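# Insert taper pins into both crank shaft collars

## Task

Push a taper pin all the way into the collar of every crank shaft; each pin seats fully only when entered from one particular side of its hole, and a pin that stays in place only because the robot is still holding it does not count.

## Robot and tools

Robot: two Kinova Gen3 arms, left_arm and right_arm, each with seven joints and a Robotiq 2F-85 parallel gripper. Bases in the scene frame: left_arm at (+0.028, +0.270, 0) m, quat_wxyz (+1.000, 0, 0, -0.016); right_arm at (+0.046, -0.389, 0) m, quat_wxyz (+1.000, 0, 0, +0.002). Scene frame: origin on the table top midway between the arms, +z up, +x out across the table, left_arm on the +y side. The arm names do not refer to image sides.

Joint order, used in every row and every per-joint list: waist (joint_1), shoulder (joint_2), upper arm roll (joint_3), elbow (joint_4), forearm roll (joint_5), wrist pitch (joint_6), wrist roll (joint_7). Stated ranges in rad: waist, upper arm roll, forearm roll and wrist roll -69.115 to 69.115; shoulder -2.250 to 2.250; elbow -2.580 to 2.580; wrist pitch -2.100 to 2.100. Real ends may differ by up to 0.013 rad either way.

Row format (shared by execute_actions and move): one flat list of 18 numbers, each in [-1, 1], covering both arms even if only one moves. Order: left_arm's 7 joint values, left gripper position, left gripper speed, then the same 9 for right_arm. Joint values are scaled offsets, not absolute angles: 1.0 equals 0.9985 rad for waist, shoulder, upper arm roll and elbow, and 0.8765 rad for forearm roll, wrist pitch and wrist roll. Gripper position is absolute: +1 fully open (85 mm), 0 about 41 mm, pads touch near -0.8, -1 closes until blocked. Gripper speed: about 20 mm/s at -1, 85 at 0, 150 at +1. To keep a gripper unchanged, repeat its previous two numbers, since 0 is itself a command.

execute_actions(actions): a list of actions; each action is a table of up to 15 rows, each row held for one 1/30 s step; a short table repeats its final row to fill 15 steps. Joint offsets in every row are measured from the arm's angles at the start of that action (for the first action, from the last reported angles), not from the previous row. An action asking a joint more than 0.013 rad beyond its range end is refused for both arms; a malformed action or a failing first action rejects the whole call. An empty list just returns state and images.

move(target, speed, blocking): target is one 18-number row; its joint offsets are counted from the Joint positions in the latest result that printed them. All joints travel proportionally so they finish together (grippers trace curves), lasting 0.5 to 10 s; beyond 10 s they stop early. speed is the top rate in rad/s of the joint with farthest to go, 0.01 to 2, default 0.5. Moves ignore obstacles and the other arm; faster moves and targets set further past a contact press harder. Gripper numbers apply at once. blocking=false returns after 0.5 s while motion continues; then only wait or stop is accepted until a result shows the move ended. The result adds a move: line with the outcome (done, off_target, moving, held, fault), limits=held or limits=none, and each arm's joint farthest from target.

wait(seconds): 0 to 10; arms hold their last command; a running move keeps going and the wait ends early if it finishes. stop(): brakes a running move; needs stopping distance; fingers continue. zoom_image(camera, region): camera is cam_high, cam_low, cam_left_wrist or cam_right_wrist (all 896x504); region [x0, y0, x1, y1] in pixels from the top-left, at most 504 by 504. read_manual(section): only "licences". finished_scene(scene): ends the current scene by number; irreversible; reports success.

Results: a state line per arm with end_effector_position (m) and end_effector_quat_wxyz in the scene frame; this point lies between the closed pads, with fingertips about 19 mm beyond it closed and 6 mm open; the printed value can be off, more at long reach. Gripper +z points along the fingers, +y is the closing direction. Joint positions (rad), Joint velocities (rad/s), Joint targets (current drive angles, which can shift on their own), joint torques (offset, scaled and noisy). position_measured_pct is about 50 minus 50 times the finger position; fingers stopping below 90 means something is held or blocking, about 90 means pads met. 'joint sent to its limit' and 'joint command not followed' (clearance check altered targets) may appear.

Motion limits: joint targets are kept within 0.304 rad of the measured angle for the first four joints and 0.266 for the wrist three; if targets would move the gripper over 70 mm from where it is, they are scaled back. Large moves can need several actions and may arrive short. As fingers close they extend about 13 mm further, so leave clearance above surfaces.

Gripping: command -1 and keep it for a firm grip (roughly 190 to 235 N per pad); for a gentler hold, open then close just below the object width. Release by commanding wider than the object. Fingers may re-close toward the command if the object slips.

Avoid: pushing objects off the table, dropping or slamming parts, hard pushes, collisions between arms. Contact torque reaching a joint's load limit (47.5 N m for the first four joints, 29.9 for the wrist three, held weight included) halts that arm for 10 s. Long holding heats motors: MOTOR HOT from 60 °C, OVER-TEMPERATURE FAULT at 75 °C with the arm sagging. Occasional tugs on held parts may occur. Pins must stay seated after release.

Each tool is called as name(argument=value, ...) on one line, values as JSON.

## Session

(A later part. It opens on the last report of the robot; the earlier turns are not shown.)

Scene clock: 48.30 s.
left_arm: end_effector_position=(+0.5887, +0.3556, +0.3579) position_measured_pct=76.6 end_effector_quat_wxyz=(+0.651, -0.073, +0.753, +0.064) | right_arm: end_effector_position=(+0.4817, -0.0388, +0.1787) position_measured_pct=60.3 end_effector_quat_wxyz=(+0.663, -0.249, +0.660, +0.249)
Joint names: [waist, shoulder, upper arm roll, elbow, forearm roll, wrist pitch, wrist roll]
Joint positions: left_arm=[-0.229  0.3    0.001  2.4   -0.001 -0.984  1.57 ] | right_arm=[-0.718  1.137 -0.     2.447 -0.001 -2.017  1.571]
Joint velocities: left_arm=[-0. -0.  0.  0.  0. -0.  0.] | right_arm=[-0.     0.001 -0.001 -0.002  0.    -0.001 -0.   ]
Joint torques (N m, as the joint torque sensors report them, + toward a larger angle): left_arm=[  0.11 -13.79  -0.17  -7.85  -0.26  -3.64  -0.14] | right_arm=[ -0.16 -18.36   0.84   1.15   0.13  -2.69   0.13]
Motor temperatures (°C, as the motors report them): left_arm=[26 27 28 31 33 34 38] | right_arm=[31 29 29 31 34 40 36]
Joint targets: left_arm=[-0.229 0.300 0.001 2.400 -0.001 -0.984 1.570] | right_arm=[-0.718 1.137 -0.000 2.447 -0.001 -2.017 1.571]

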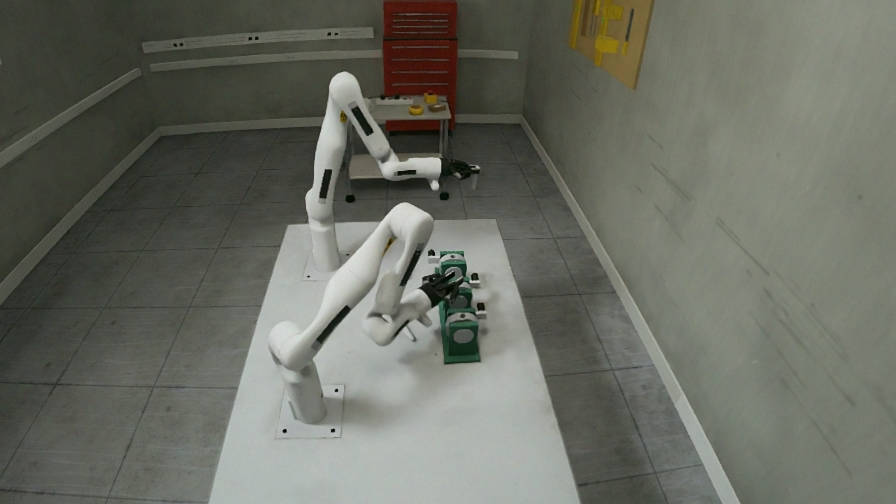

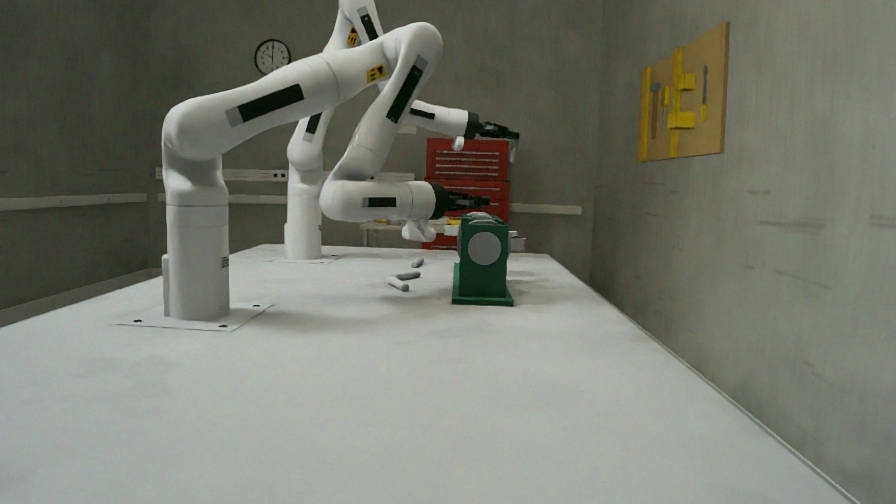

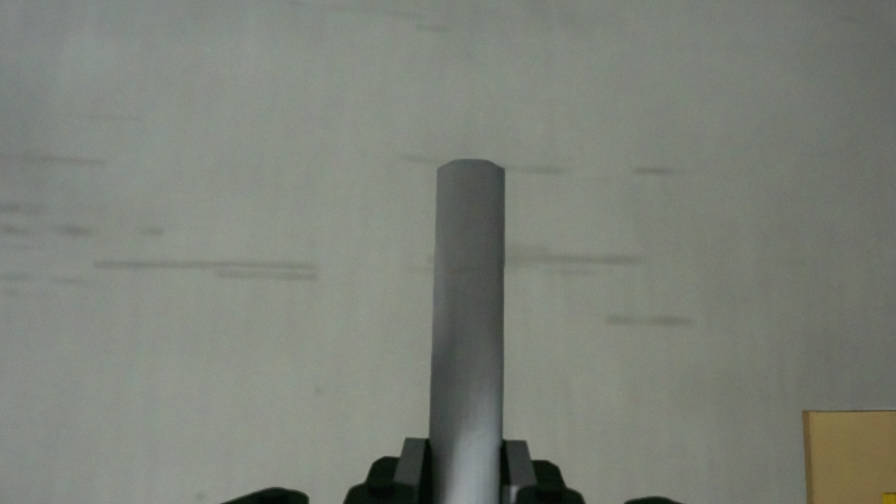

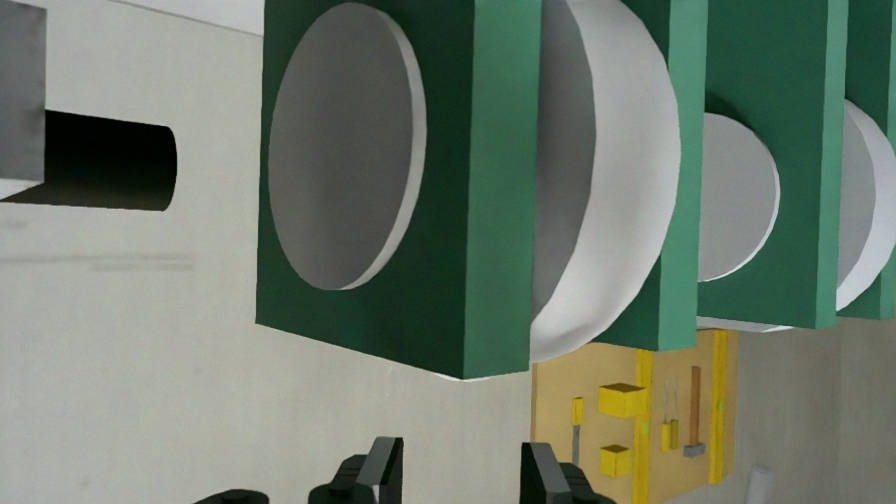

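move(target=[0.2,0,0,0,0,0,0,-1,0,0.1,-0.5,0,-0.03,0,0.7,0,0,0], speed=1.1)

move(target=[0.2,0.1,0,0,0,-0.1,0,-1,0,0.6,-0.35,0,0,0,1,0,0,0], speed=1.1)

move(target=[0.5216,0.4764,0,-0.1212,0,-0.584,0,-1,0,0.2,0,0,0,0,0.9,0,0,0], speed=1.0)

Scene clock: 50.43 s.
left_arm: end_effector_position=(+0.5945, +0.2427, +0.3579) position_measured_pct=76.6 end_effector_quat_wxyz=(+0.654, +0.002, +0.756, -0.001) | right_arm: end_effector_position=(+0.5385, -0.0668, +0.2845) position_measured_pct=50.0 end_effector_quat_wxyz=(+0.646, -0.224, +0.700, +0.207)
Joint names: [waist, shoulder, upper arm roll, elbow, forearm roll, wrist pitch, wrist roll]
Joint positions: left_arm=[-0.029  0.3    0.001  2.4   -0.001 -0.984  1.57 ] | right_arm=[-0.618  0.638 -0.     2.417 -0.001 -1.404  1.571]
Joint velocities: left_arm=[ 0.001 -0.     0.002 -0.     0.    -0.     0.   ] | right_arm=[ 0.001 -0.002 -0.     0.001  0.     0.    -0.   ]
Joint torques (N m, as the joint torque sensors report them, + toward a larger angle): left_arm=[ -0.26 -14.3   -0.43  -7.67  -0.08  -3.67  -0.17] | right_arm=[  0.27 -16.53   0.25  -3.24   0.2   -2.61   0.01]
Motor temperatures (°C, as the motors report them): left_arm=[26 27 28 31 33 34 38] | right_arm=[31 29 29 31 34 40 36]
Joint targets: left_arm=[-0.029 0.300 0.001 2.400 -0.001 -0.984 1.570] | right_arm=[-0.618 0.638 -0.000 2.417 -0.001 -1.404 1.571]
move: done; limits=none; left_arm: farthest joint: the waist, 0.000 radians from its target (0.199 radians at the start); right_arm: farthest joint: the shoulder, 0.001 radians from its target (0.500 radians at the start)

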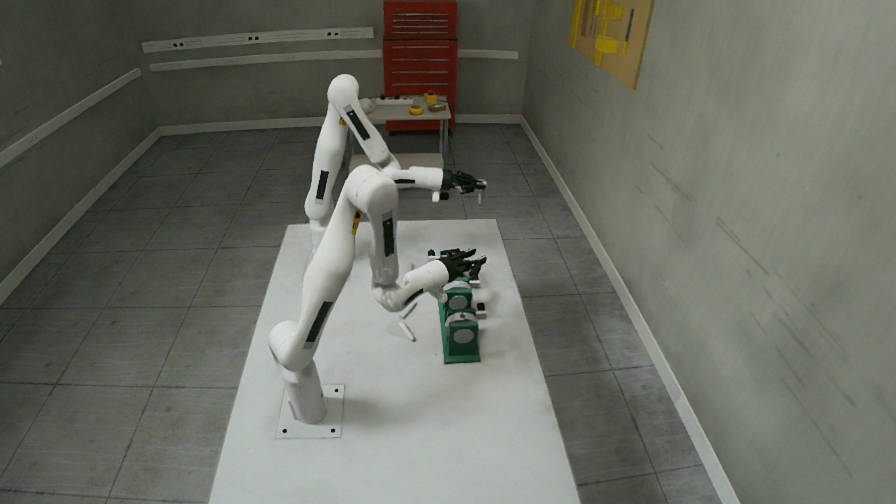

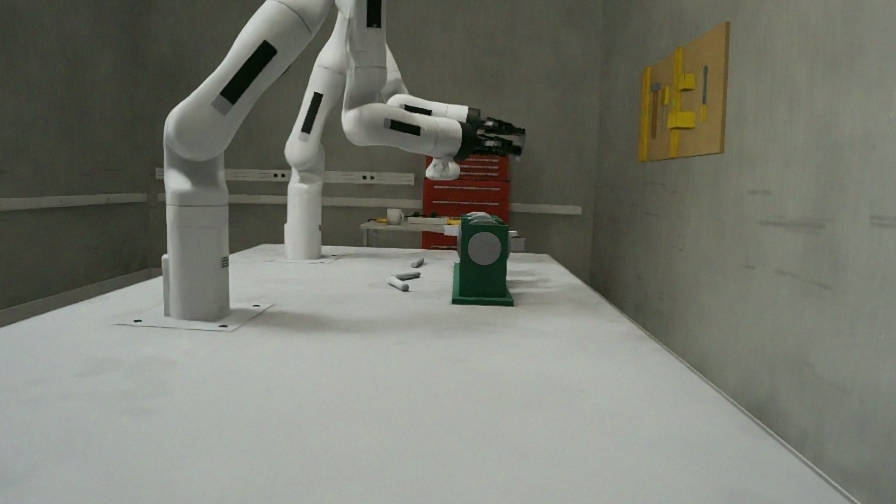

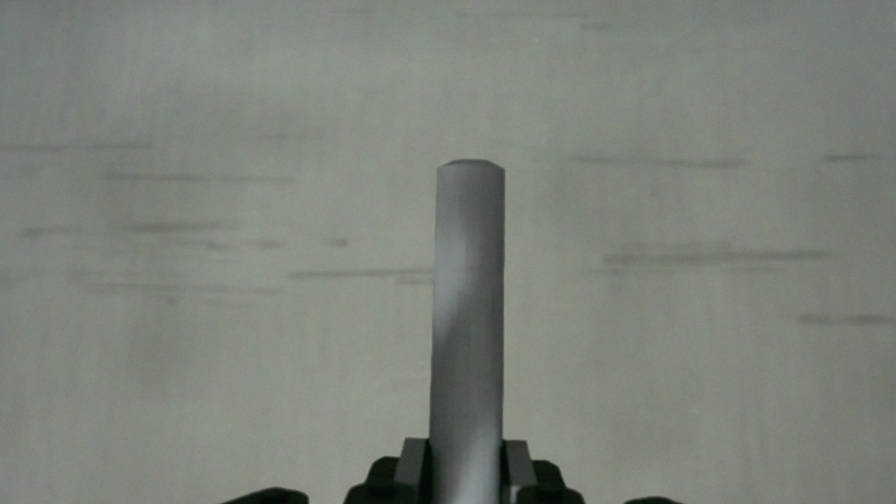

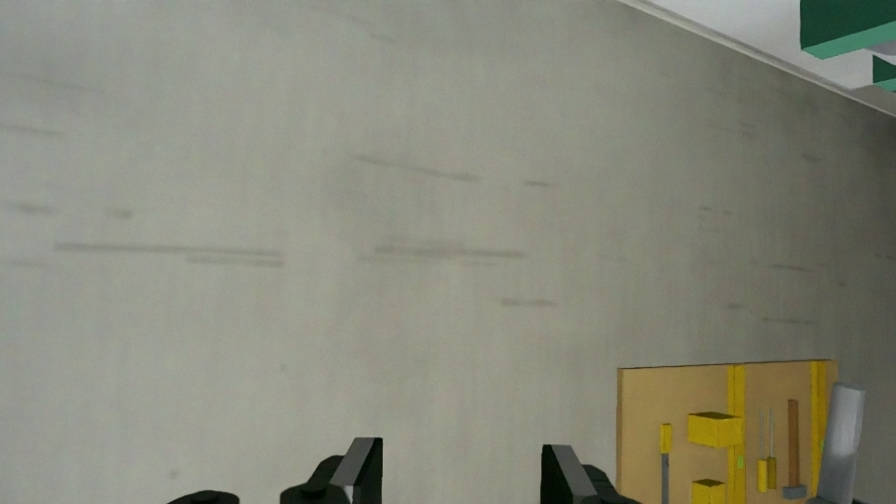

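Scene clock: 51.93 s.
left_arm: end_effector_position=(+0.5875, +0.1288, +0.3278) position_measured_pct=76.6 end_effector_quat_wxyz=(+0.646, +0.078, +0.756, -0.066) | right_arm: end_effector_position=(+0.5542, -0.4022, +0.2254) position_measured_pct=50.0 end_effector_quat_wxyz=(+0.463, -0.009, +0.886, +0.005)
Joint names: [waist, shoulder, upper arm roll, elbow, forearm roll, wrist pitch, wrist roll]
Joint positions: left_arm=[ 0.171  0.399  0.001  2.4   -0.001 -1.072  1.57 ] | right_arm=[-0.019  0.289 -0.     2.417 -0.001 -0.527  1.571]
Joint velocities: left_arm=[ 0.001  0.001 -0.002 -0.     0.     0.002 -0.   ] | right_arm=[ 0.003 -0.003  0.001 -0.     0.     0.     0.   ]
Joint torques (N m, as the joint torque sensors report them, + toward a larger angle): left_arm=[ -0.35 -14.73   0.19  -6.94   0.15  -4.01  -0.14] | right_arm=[ -0.42 -12.63   0.52  -6.31   0.2   -2.14   0.06]
Motor temperatures (°C, as the motors report them): left_arm=[26 27 28 31 33 34 38] | right_arm=[31 29 29 31 34 40 36]
Joint targets: left_arm=[0.171 0.400 0.001 2.400 -0.001 -1.072 1.570] | right_arm=[-0.019 0.289 -0.000 2.417 -0.001 -0.527 1.571]
move: done; limits=none; left_arm: farthest joint: the waist, 0.000 radians from its target (0.200 radians at the start); right_arm: farthest joint: the waist, 0.001 radians from its target (0.599 radians at the start)

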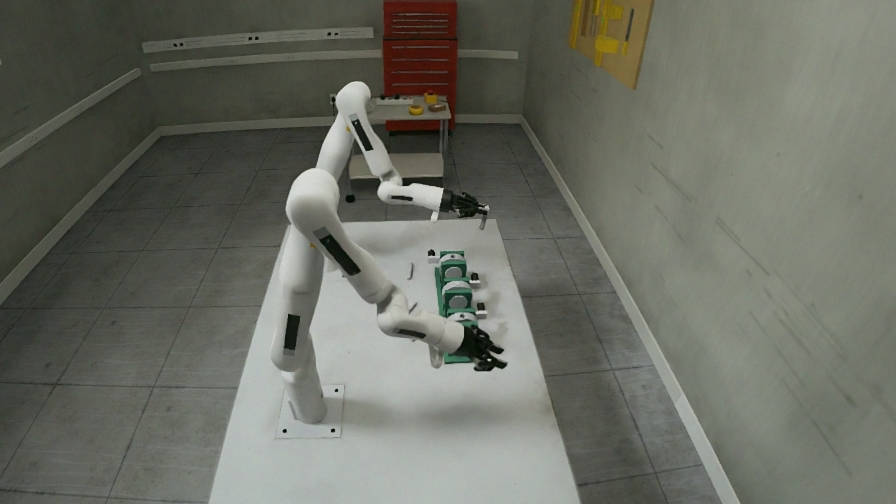

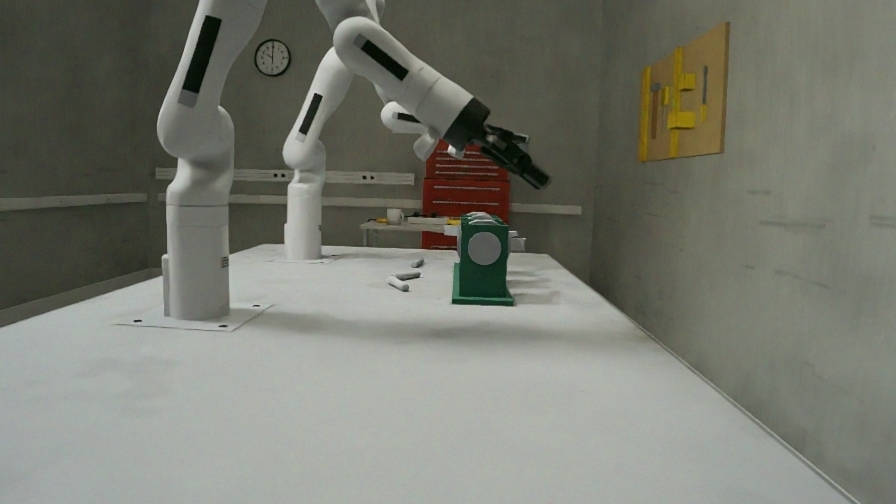

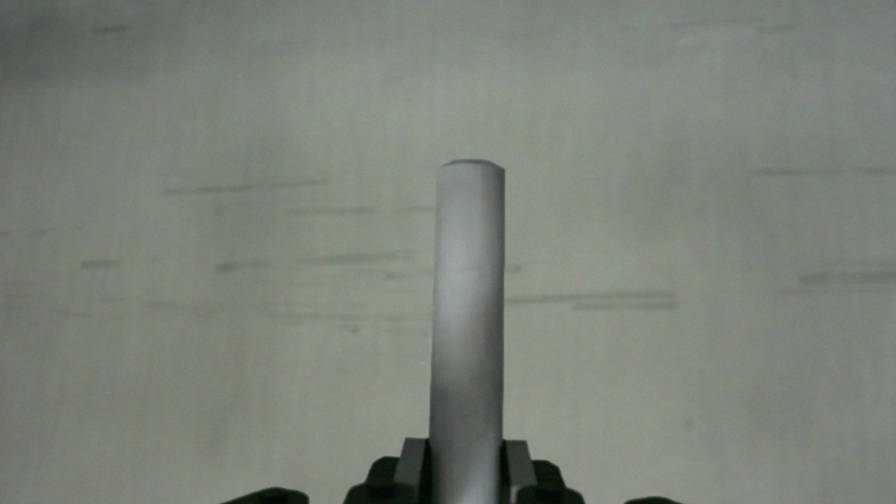

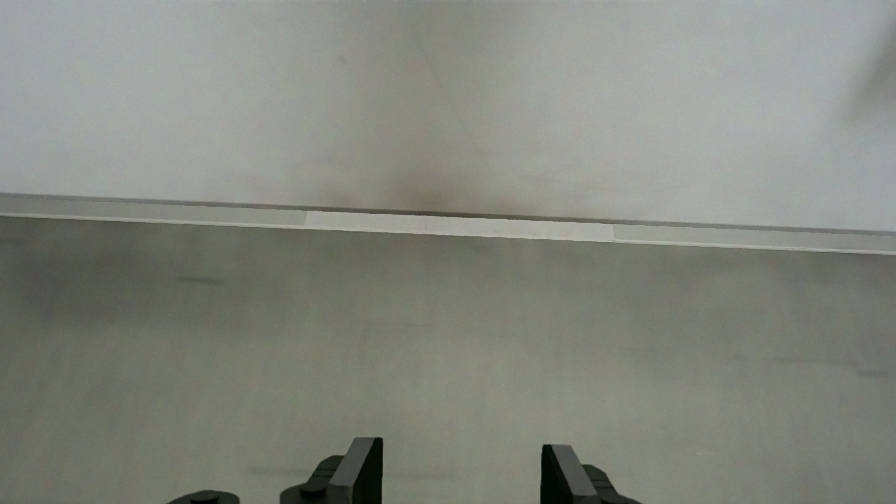

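Scene clock: 53.60 s.
left_arm: end_effector_position=(+0.4832, -0.1666, +0.2402) position_measured_pct=76.6 end_effector_quat_wxyz=(+0.661, +0.251, +0.661, -0.251) | right_arm: end_effector_position=(+0.3430, -0.4670, +0.0966) position_measured_pct=50.0 end_effector_quat_wxyz=(+0.087, +0.089, +0.992, -0.007)
Joint names: [waist, shoulder, upper arm roll, elbow, forearm roll, wrist pitch, wrist roll]
Joint positions: left_arm=[ 0.692  0.875  0.001  2.279 -0.001 -1.584  1.57 ] | right_arm=[ 0.18   0.289 -0.     2.417 -0.001  0.262  1.571]
Joint velocities: left_arm=[ 0.    -0.003 -0.    -0.     0.     0.     0.   ] | right_arm=[ 0.     0.     0.001  0.     0.    -0.002 -0.   ]
Joint torques (N m, as the joint torque sensors report them, + toward a larger angle): left_arm=[  0.   -19.99   0.02  -3.9   -0.2   -3.48  -0.27] | right_arm=[ -0.42 -10.22   0.31  -3.81   0.02  -0.41   0.06]
Motor temperatures (°C, as the motors report them): left_arm=[26 27 28 31 33 34 38] | right_arm=[31 29 29 31 34 40 36]
Joint targets: left_arm=[0.692 0.875 0.001 2.279 -0.001 -1.584 1.570] | right_arm=[0.180 0.289 -0.000 2.417 -0.001 0.262 1.571]
move: done; limits=none; left_arm: farthest joint: the shoulder, 0.001 radians from its target (0.475 radians at the start); right_arm: farthest joint: the waist, 0.000 radians from its target (0.200 radians at the start)

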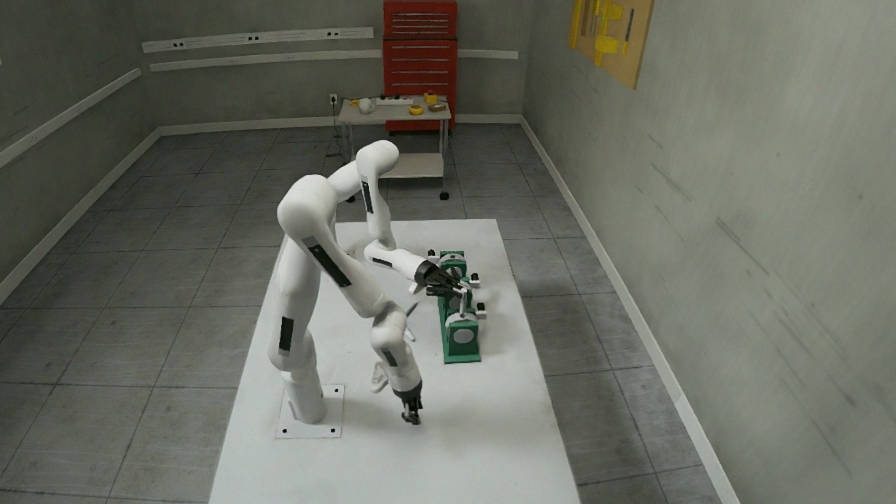

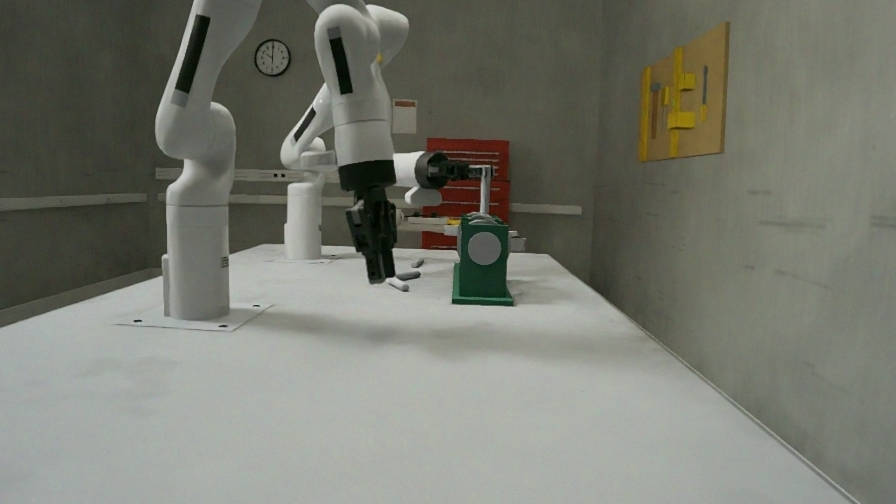

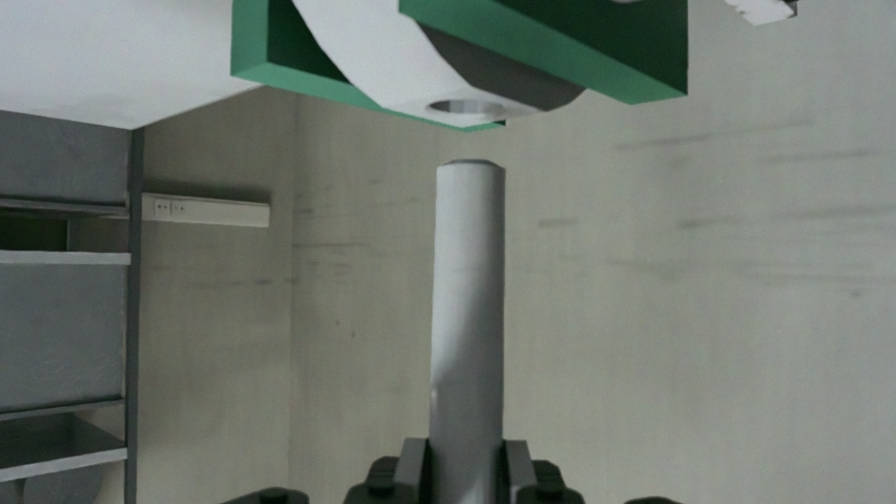

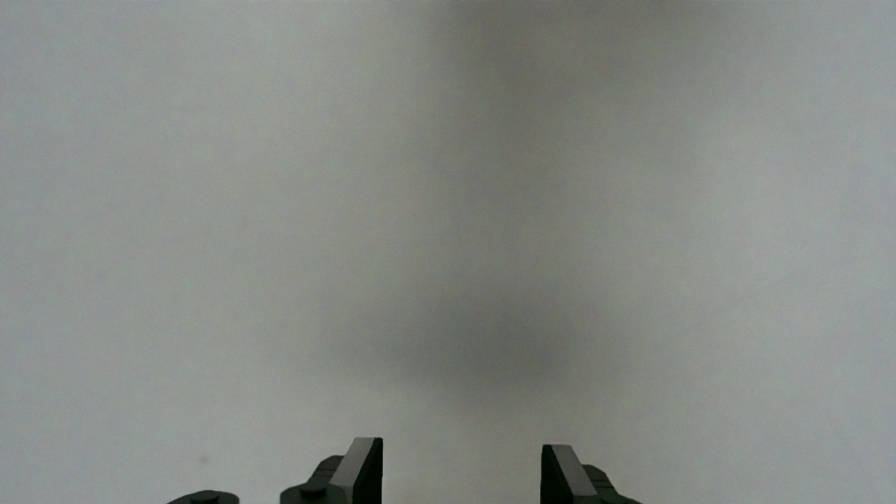

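move(target=[0,0.026,0,-0.0045,0,-0.0246,0,-1,0,0,0,0,0,0,0,0,0,0], speed=0.1)

Scene clock: 55.70 s.
left_arm: end_effector_position=(+0.4833, -0.1667, +0.2320) position_measured_pct=76.6 end_effector_quat_wxyz=(+0.661, +0.251, +0.661, -0.251) | right_arm: end_effector_position=(+0.3430, -0.4670, +0.0966) position_measured_pct=50.0 end_effector_quat_wxyz=(+0.087, +0.089, +0.992, -0.007)
Joint names: [waist, shoulder, upper arm roll, elbow, forearm roll, wrist pitch, wrist roll]
Joint positions: left_arm=[ 0.692  0.901  0.001  2.274 -0.001 -1.605  1.57 ] | right_arm=[ 0.18   0.289 -0.     2.417 -0.001  0.262  1.571]
Joint velocities: left_arm=[ 0.     0.002 -0.    -0.    -0.    -0.     0.   ] | right_arm=[-0. -0. -0.  0. -0. -0. -0.]
Joint torques (N m, as the joint torque sensors report them, + toward a larger angle): left_arm=[ -0.13 -20.47   0.2   -3.25  -0.24  -3.63  -0.35] | right_arm=[ -0.2  -10.58   0.98  -3.79  -0.02  -0.1    0.21]
Motor temperatures (°C, as the motors report them): left_arm=[26 27 28 31 33 34 38] | right_arm=[31 29 29 31 34 40 36]
Joint targets: left_arm=[0.692 0.901 0.001 2.274 -0.001 -1.605 1.570] | right_arm=[0.180 0.289 -0.000 2.417 -0.001 0.262 1.571]
move: done; limits=none; left_arm: farthest joint: the waist, 0.000 radians from its target (0.000 radians at the start); right_arm: farthest joint: the waist, 0.000 radians from its target (0.000 radians at the start)

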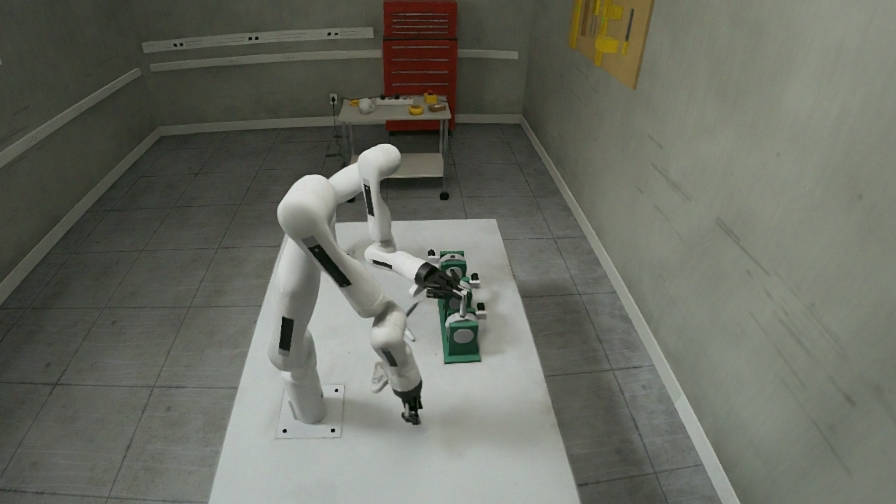

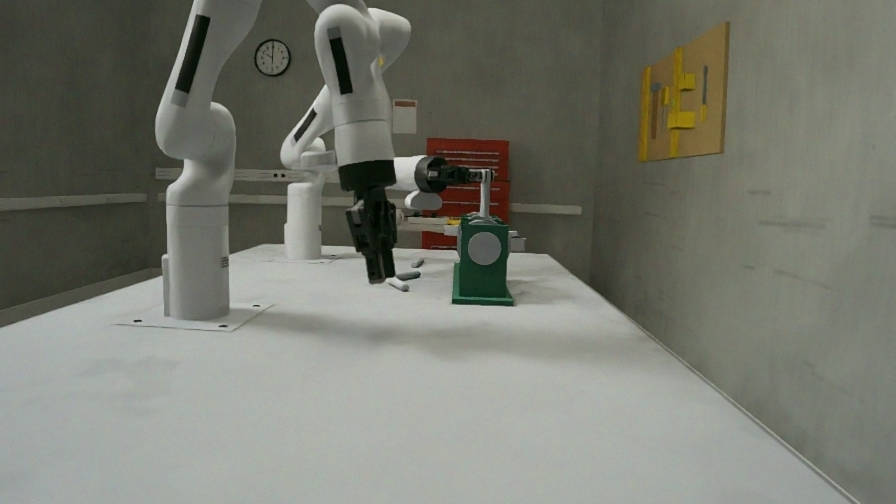

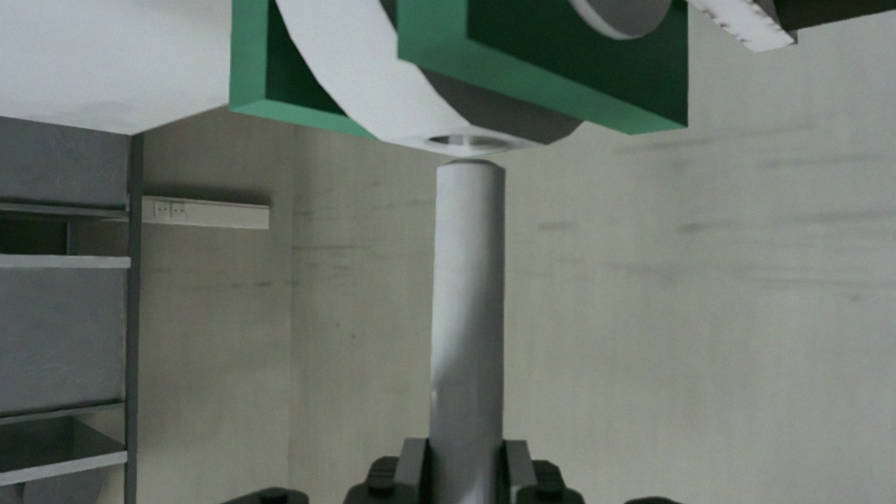

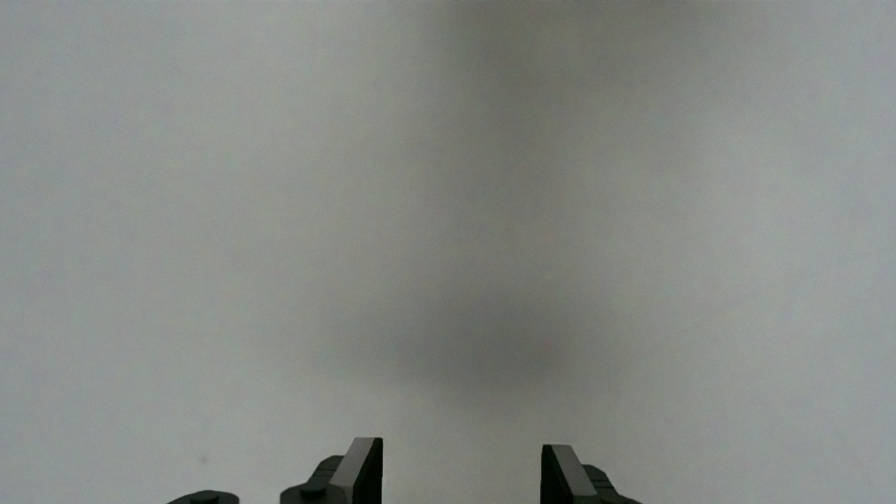

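zoom_image(camera="cam_high", region=[430,280,500,340])

zoom_image(camera="cam_low", region=[450,160,530,270])

Region (430, 280, 500, 340) of cam_high's 896x504 image, scaled by 7.200, with more detail than that image has; it fills the top 432 rows of this view, and the rest is white.

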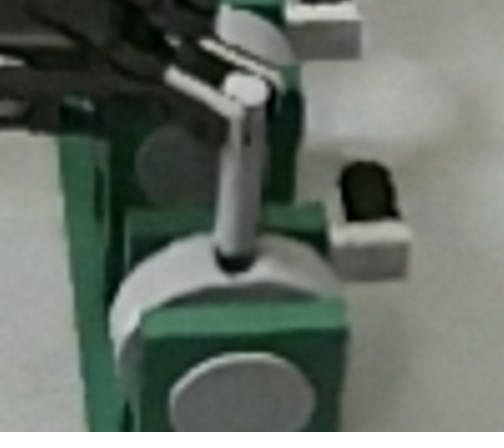

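Region (450, 160, 530, 270) of cam_low's 896x504 image, scaled by 4.582, with more detail than that image has; it fills the left 367 columns of this view, and the rest is white.

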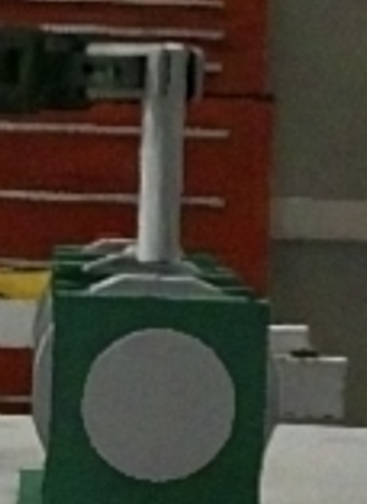

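move(target=[0.002,0.047,0,-0.011,0,-0.041,0,-1,0,0,0,0,0,0,0,0,0,0], speed=0.06)

Scene clock: 57.20 s.
left_arm: end_effector_position=(+0.4829, -0.1681, +0.2172) position_measured_pct=76.6 end_effector_quat_wxyz=(+0.661, +0.251, +0.660, -0.252) | right_arm: end_effector_position=(+0.3430, -0.4670, +0.0966) position_measured_pct=50.0 end_effector_quat_wxyz=(+0.087, +0.089, +0.992, -0.007)
Joint names: [waist, shoulder, upper arm roll, elbow, forearm roll, wrist pitch, wrist roll]
Joint positions: left_arm=[ 0.694  0.948  0.001  2.263 -0.001 -1.641  1.571] | right_arm=[ 0.18   0.289 -0.     2.417 -0.001  0.262  1.571]
Joint velocities: left_arm=[-0.     0.002  0.    -0.    -0.    -0.    -0.   ] | right_arm=[-0.     0.003 -0.002 -0.001 -0.     0.001  0.   ]
Joint torques (N m, as the joint torque sensors report them, + toward a larger angle): left_arm=[  0.03 -20.38   0.42  -3.38  -0.12  -3.5   -0.3 ] | right_arm=[ -0.09 -10.52   0.37  -3.91   0.16  -0.24   0.05]
Motor temperatures (°C, as the motors report them): left_arm=[26 27 28 31 33 34 38] | right_arm=[31 29 29 31 34 40 36]
Joint targets: left_arm=[0.694 0.948 0.001 2.263 -0.001 -1.641 1.570] | right_arm=[0.180 0.289 -0.000 2.417 -0.001 0.262 1.571]
move: done; limits=none; left_arm: farthest joint: the wrist roll, 0.001 radians from its target (0.000 radians at the start); right_arm: farthest joint: the waist, 0.000 radians from its target (0.000 radians at the start)

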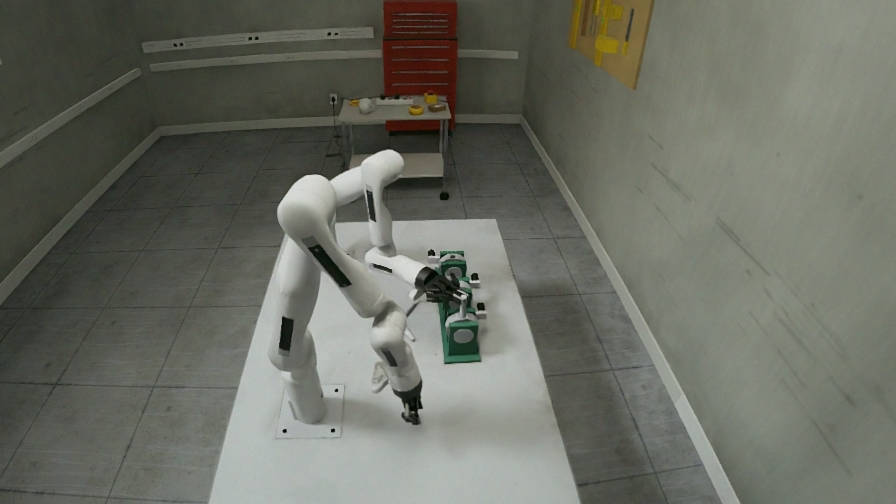

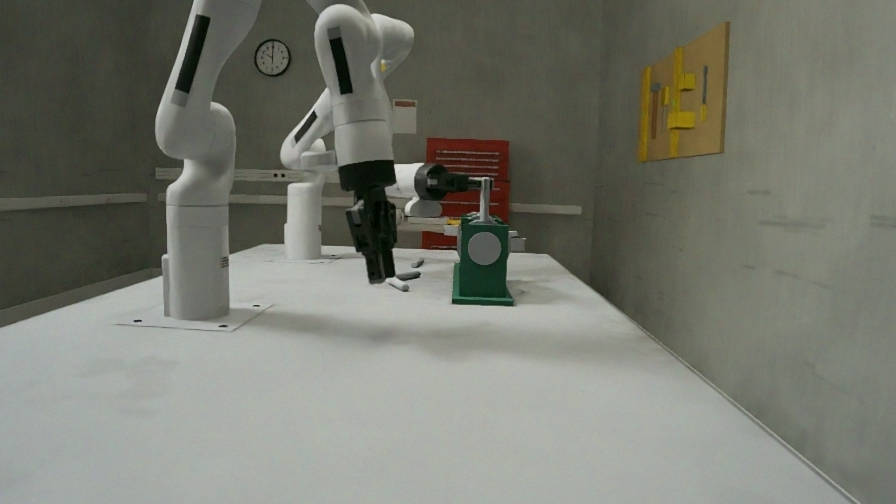

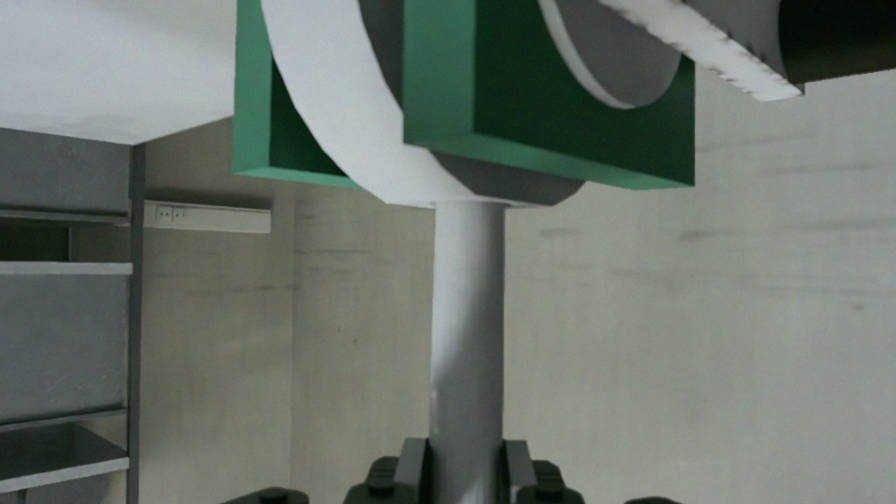

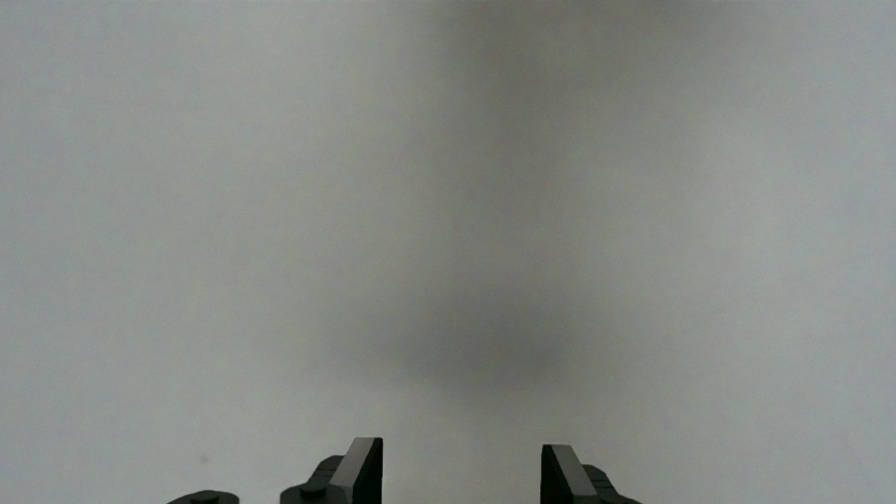

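move(target=[0,0.105,0,-0.029,0,-0.0865,0,-1,0,0,0,0,0,0,0,0,0,0], speed=0.1)

Scene clock: 58.90 s.
left_arm: end_effector_position=(+0.4832, -0.1684, +0.1833) position_measured_pct=76.6 end_effector_quat_wxyz=(+0.662, +0.251, +0.660, -0.252) | right_arm: end_effector_position=(+0.3430, -0.4670, +0.0966) position_measured_pct=50.0 end_effector_quat_wxyz=(+0.087, +0.089, +0.992, -0.007)
Joint names: [waist, shoulder, upper arm roll, elbow, forearm roll, wrist pitch, wrist roll]
Joint positions: left_arm=[ 0.694  1.052  0.001  2.233 -0.001 -1.717  1.571] | right_arm=[ 0.18   0.289 -0.     2.417 -0.001  0.262  1.571]
Joint velocities: left_arm=[-0.     0.003  0.001 -0.002 -0.    -0.001 -0.   ] | right_arm=[-0.    -0.    -0.002  0.001  0.     0.     0.   ]
Joint torques (N m, as the joint torque sensors report them, + toward a larger angle): left_arm=[ -0.59 -20.     0.08  -1.47   0.26  -3.29  -0.29] | right_arm=[  0.22 -10.09   0.63  -4.03   0.14  -0.22  -0.2 ]
Motor temperatures (°C, as the motors report them): left_arm=[26 27 28 31 33 34 38] | right_arm=[31 29 29 31 34 40 36]
Joint targets: left_arm=[0.694 1.053 0.001 2.234 -0.001 -1.717 1.571] | right_arm=[0.180 0.289 -0.000 2.417 -0.001 0.262 1.571]
move: done; limits=none; left_arm: farthest joint: the shoulder, 0.001 radians from its target (0.105 radians at the start); right_arm: farthest joint: the waist, 0.000 radians from its target (0.000 radians at the start)

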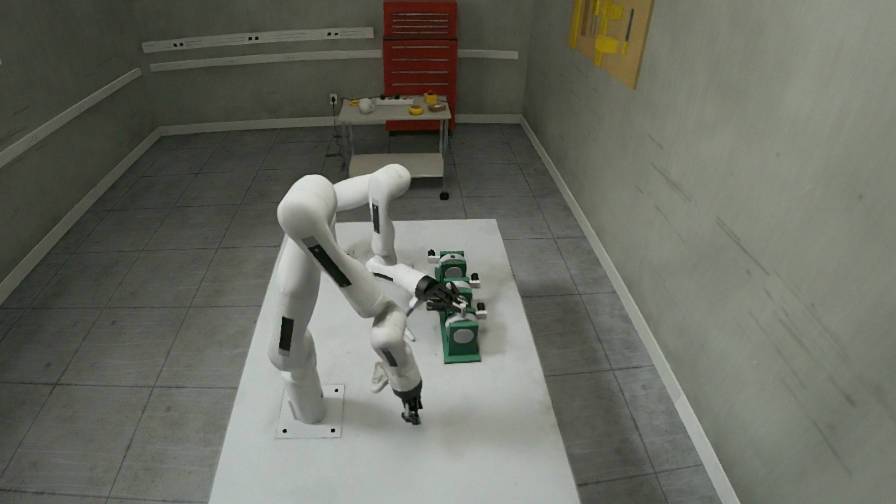

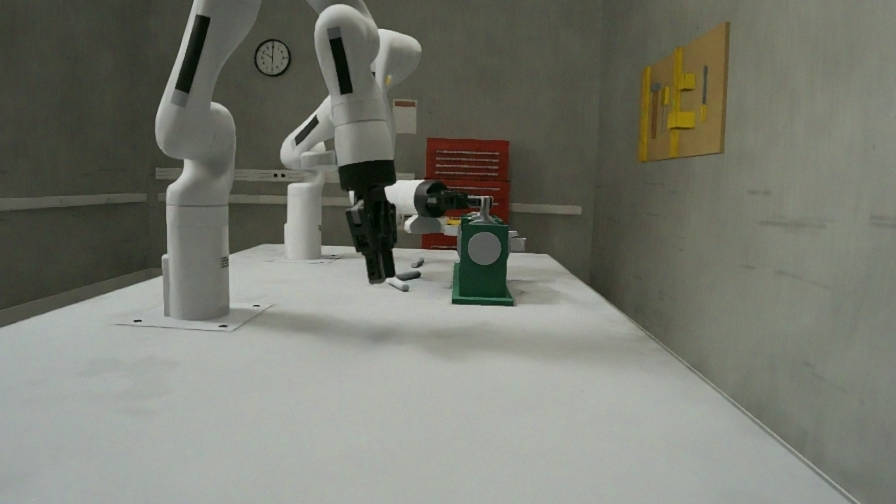

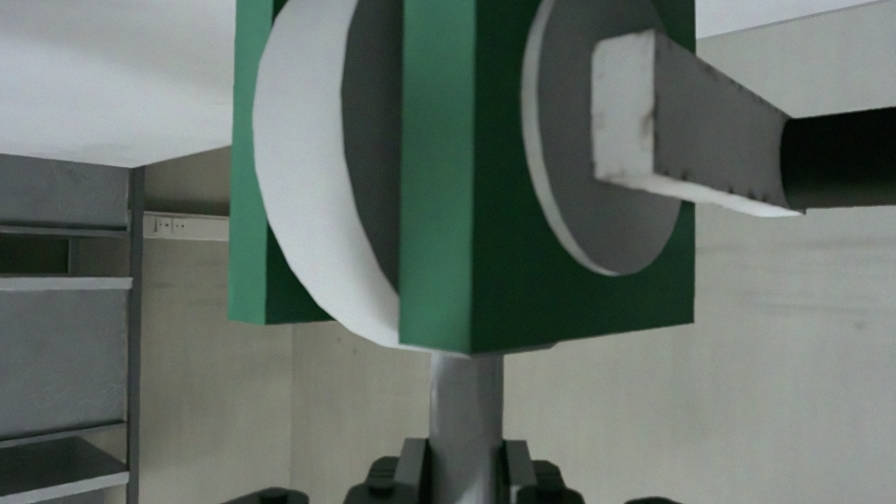

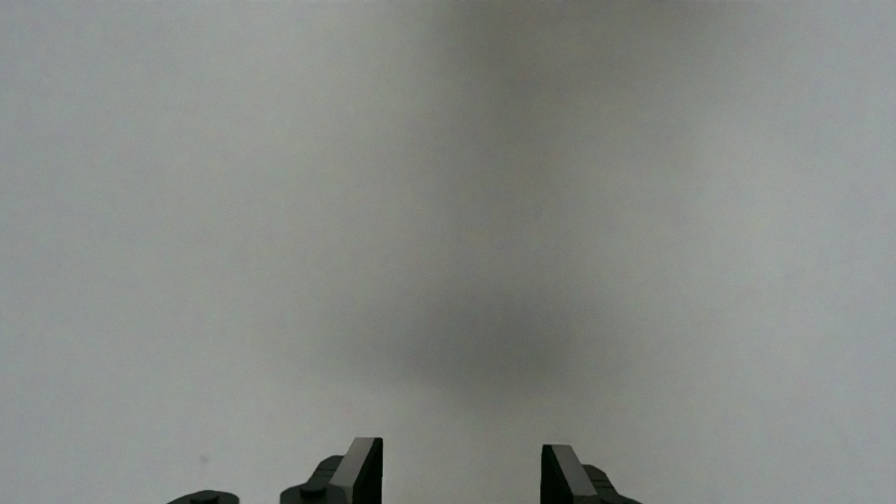

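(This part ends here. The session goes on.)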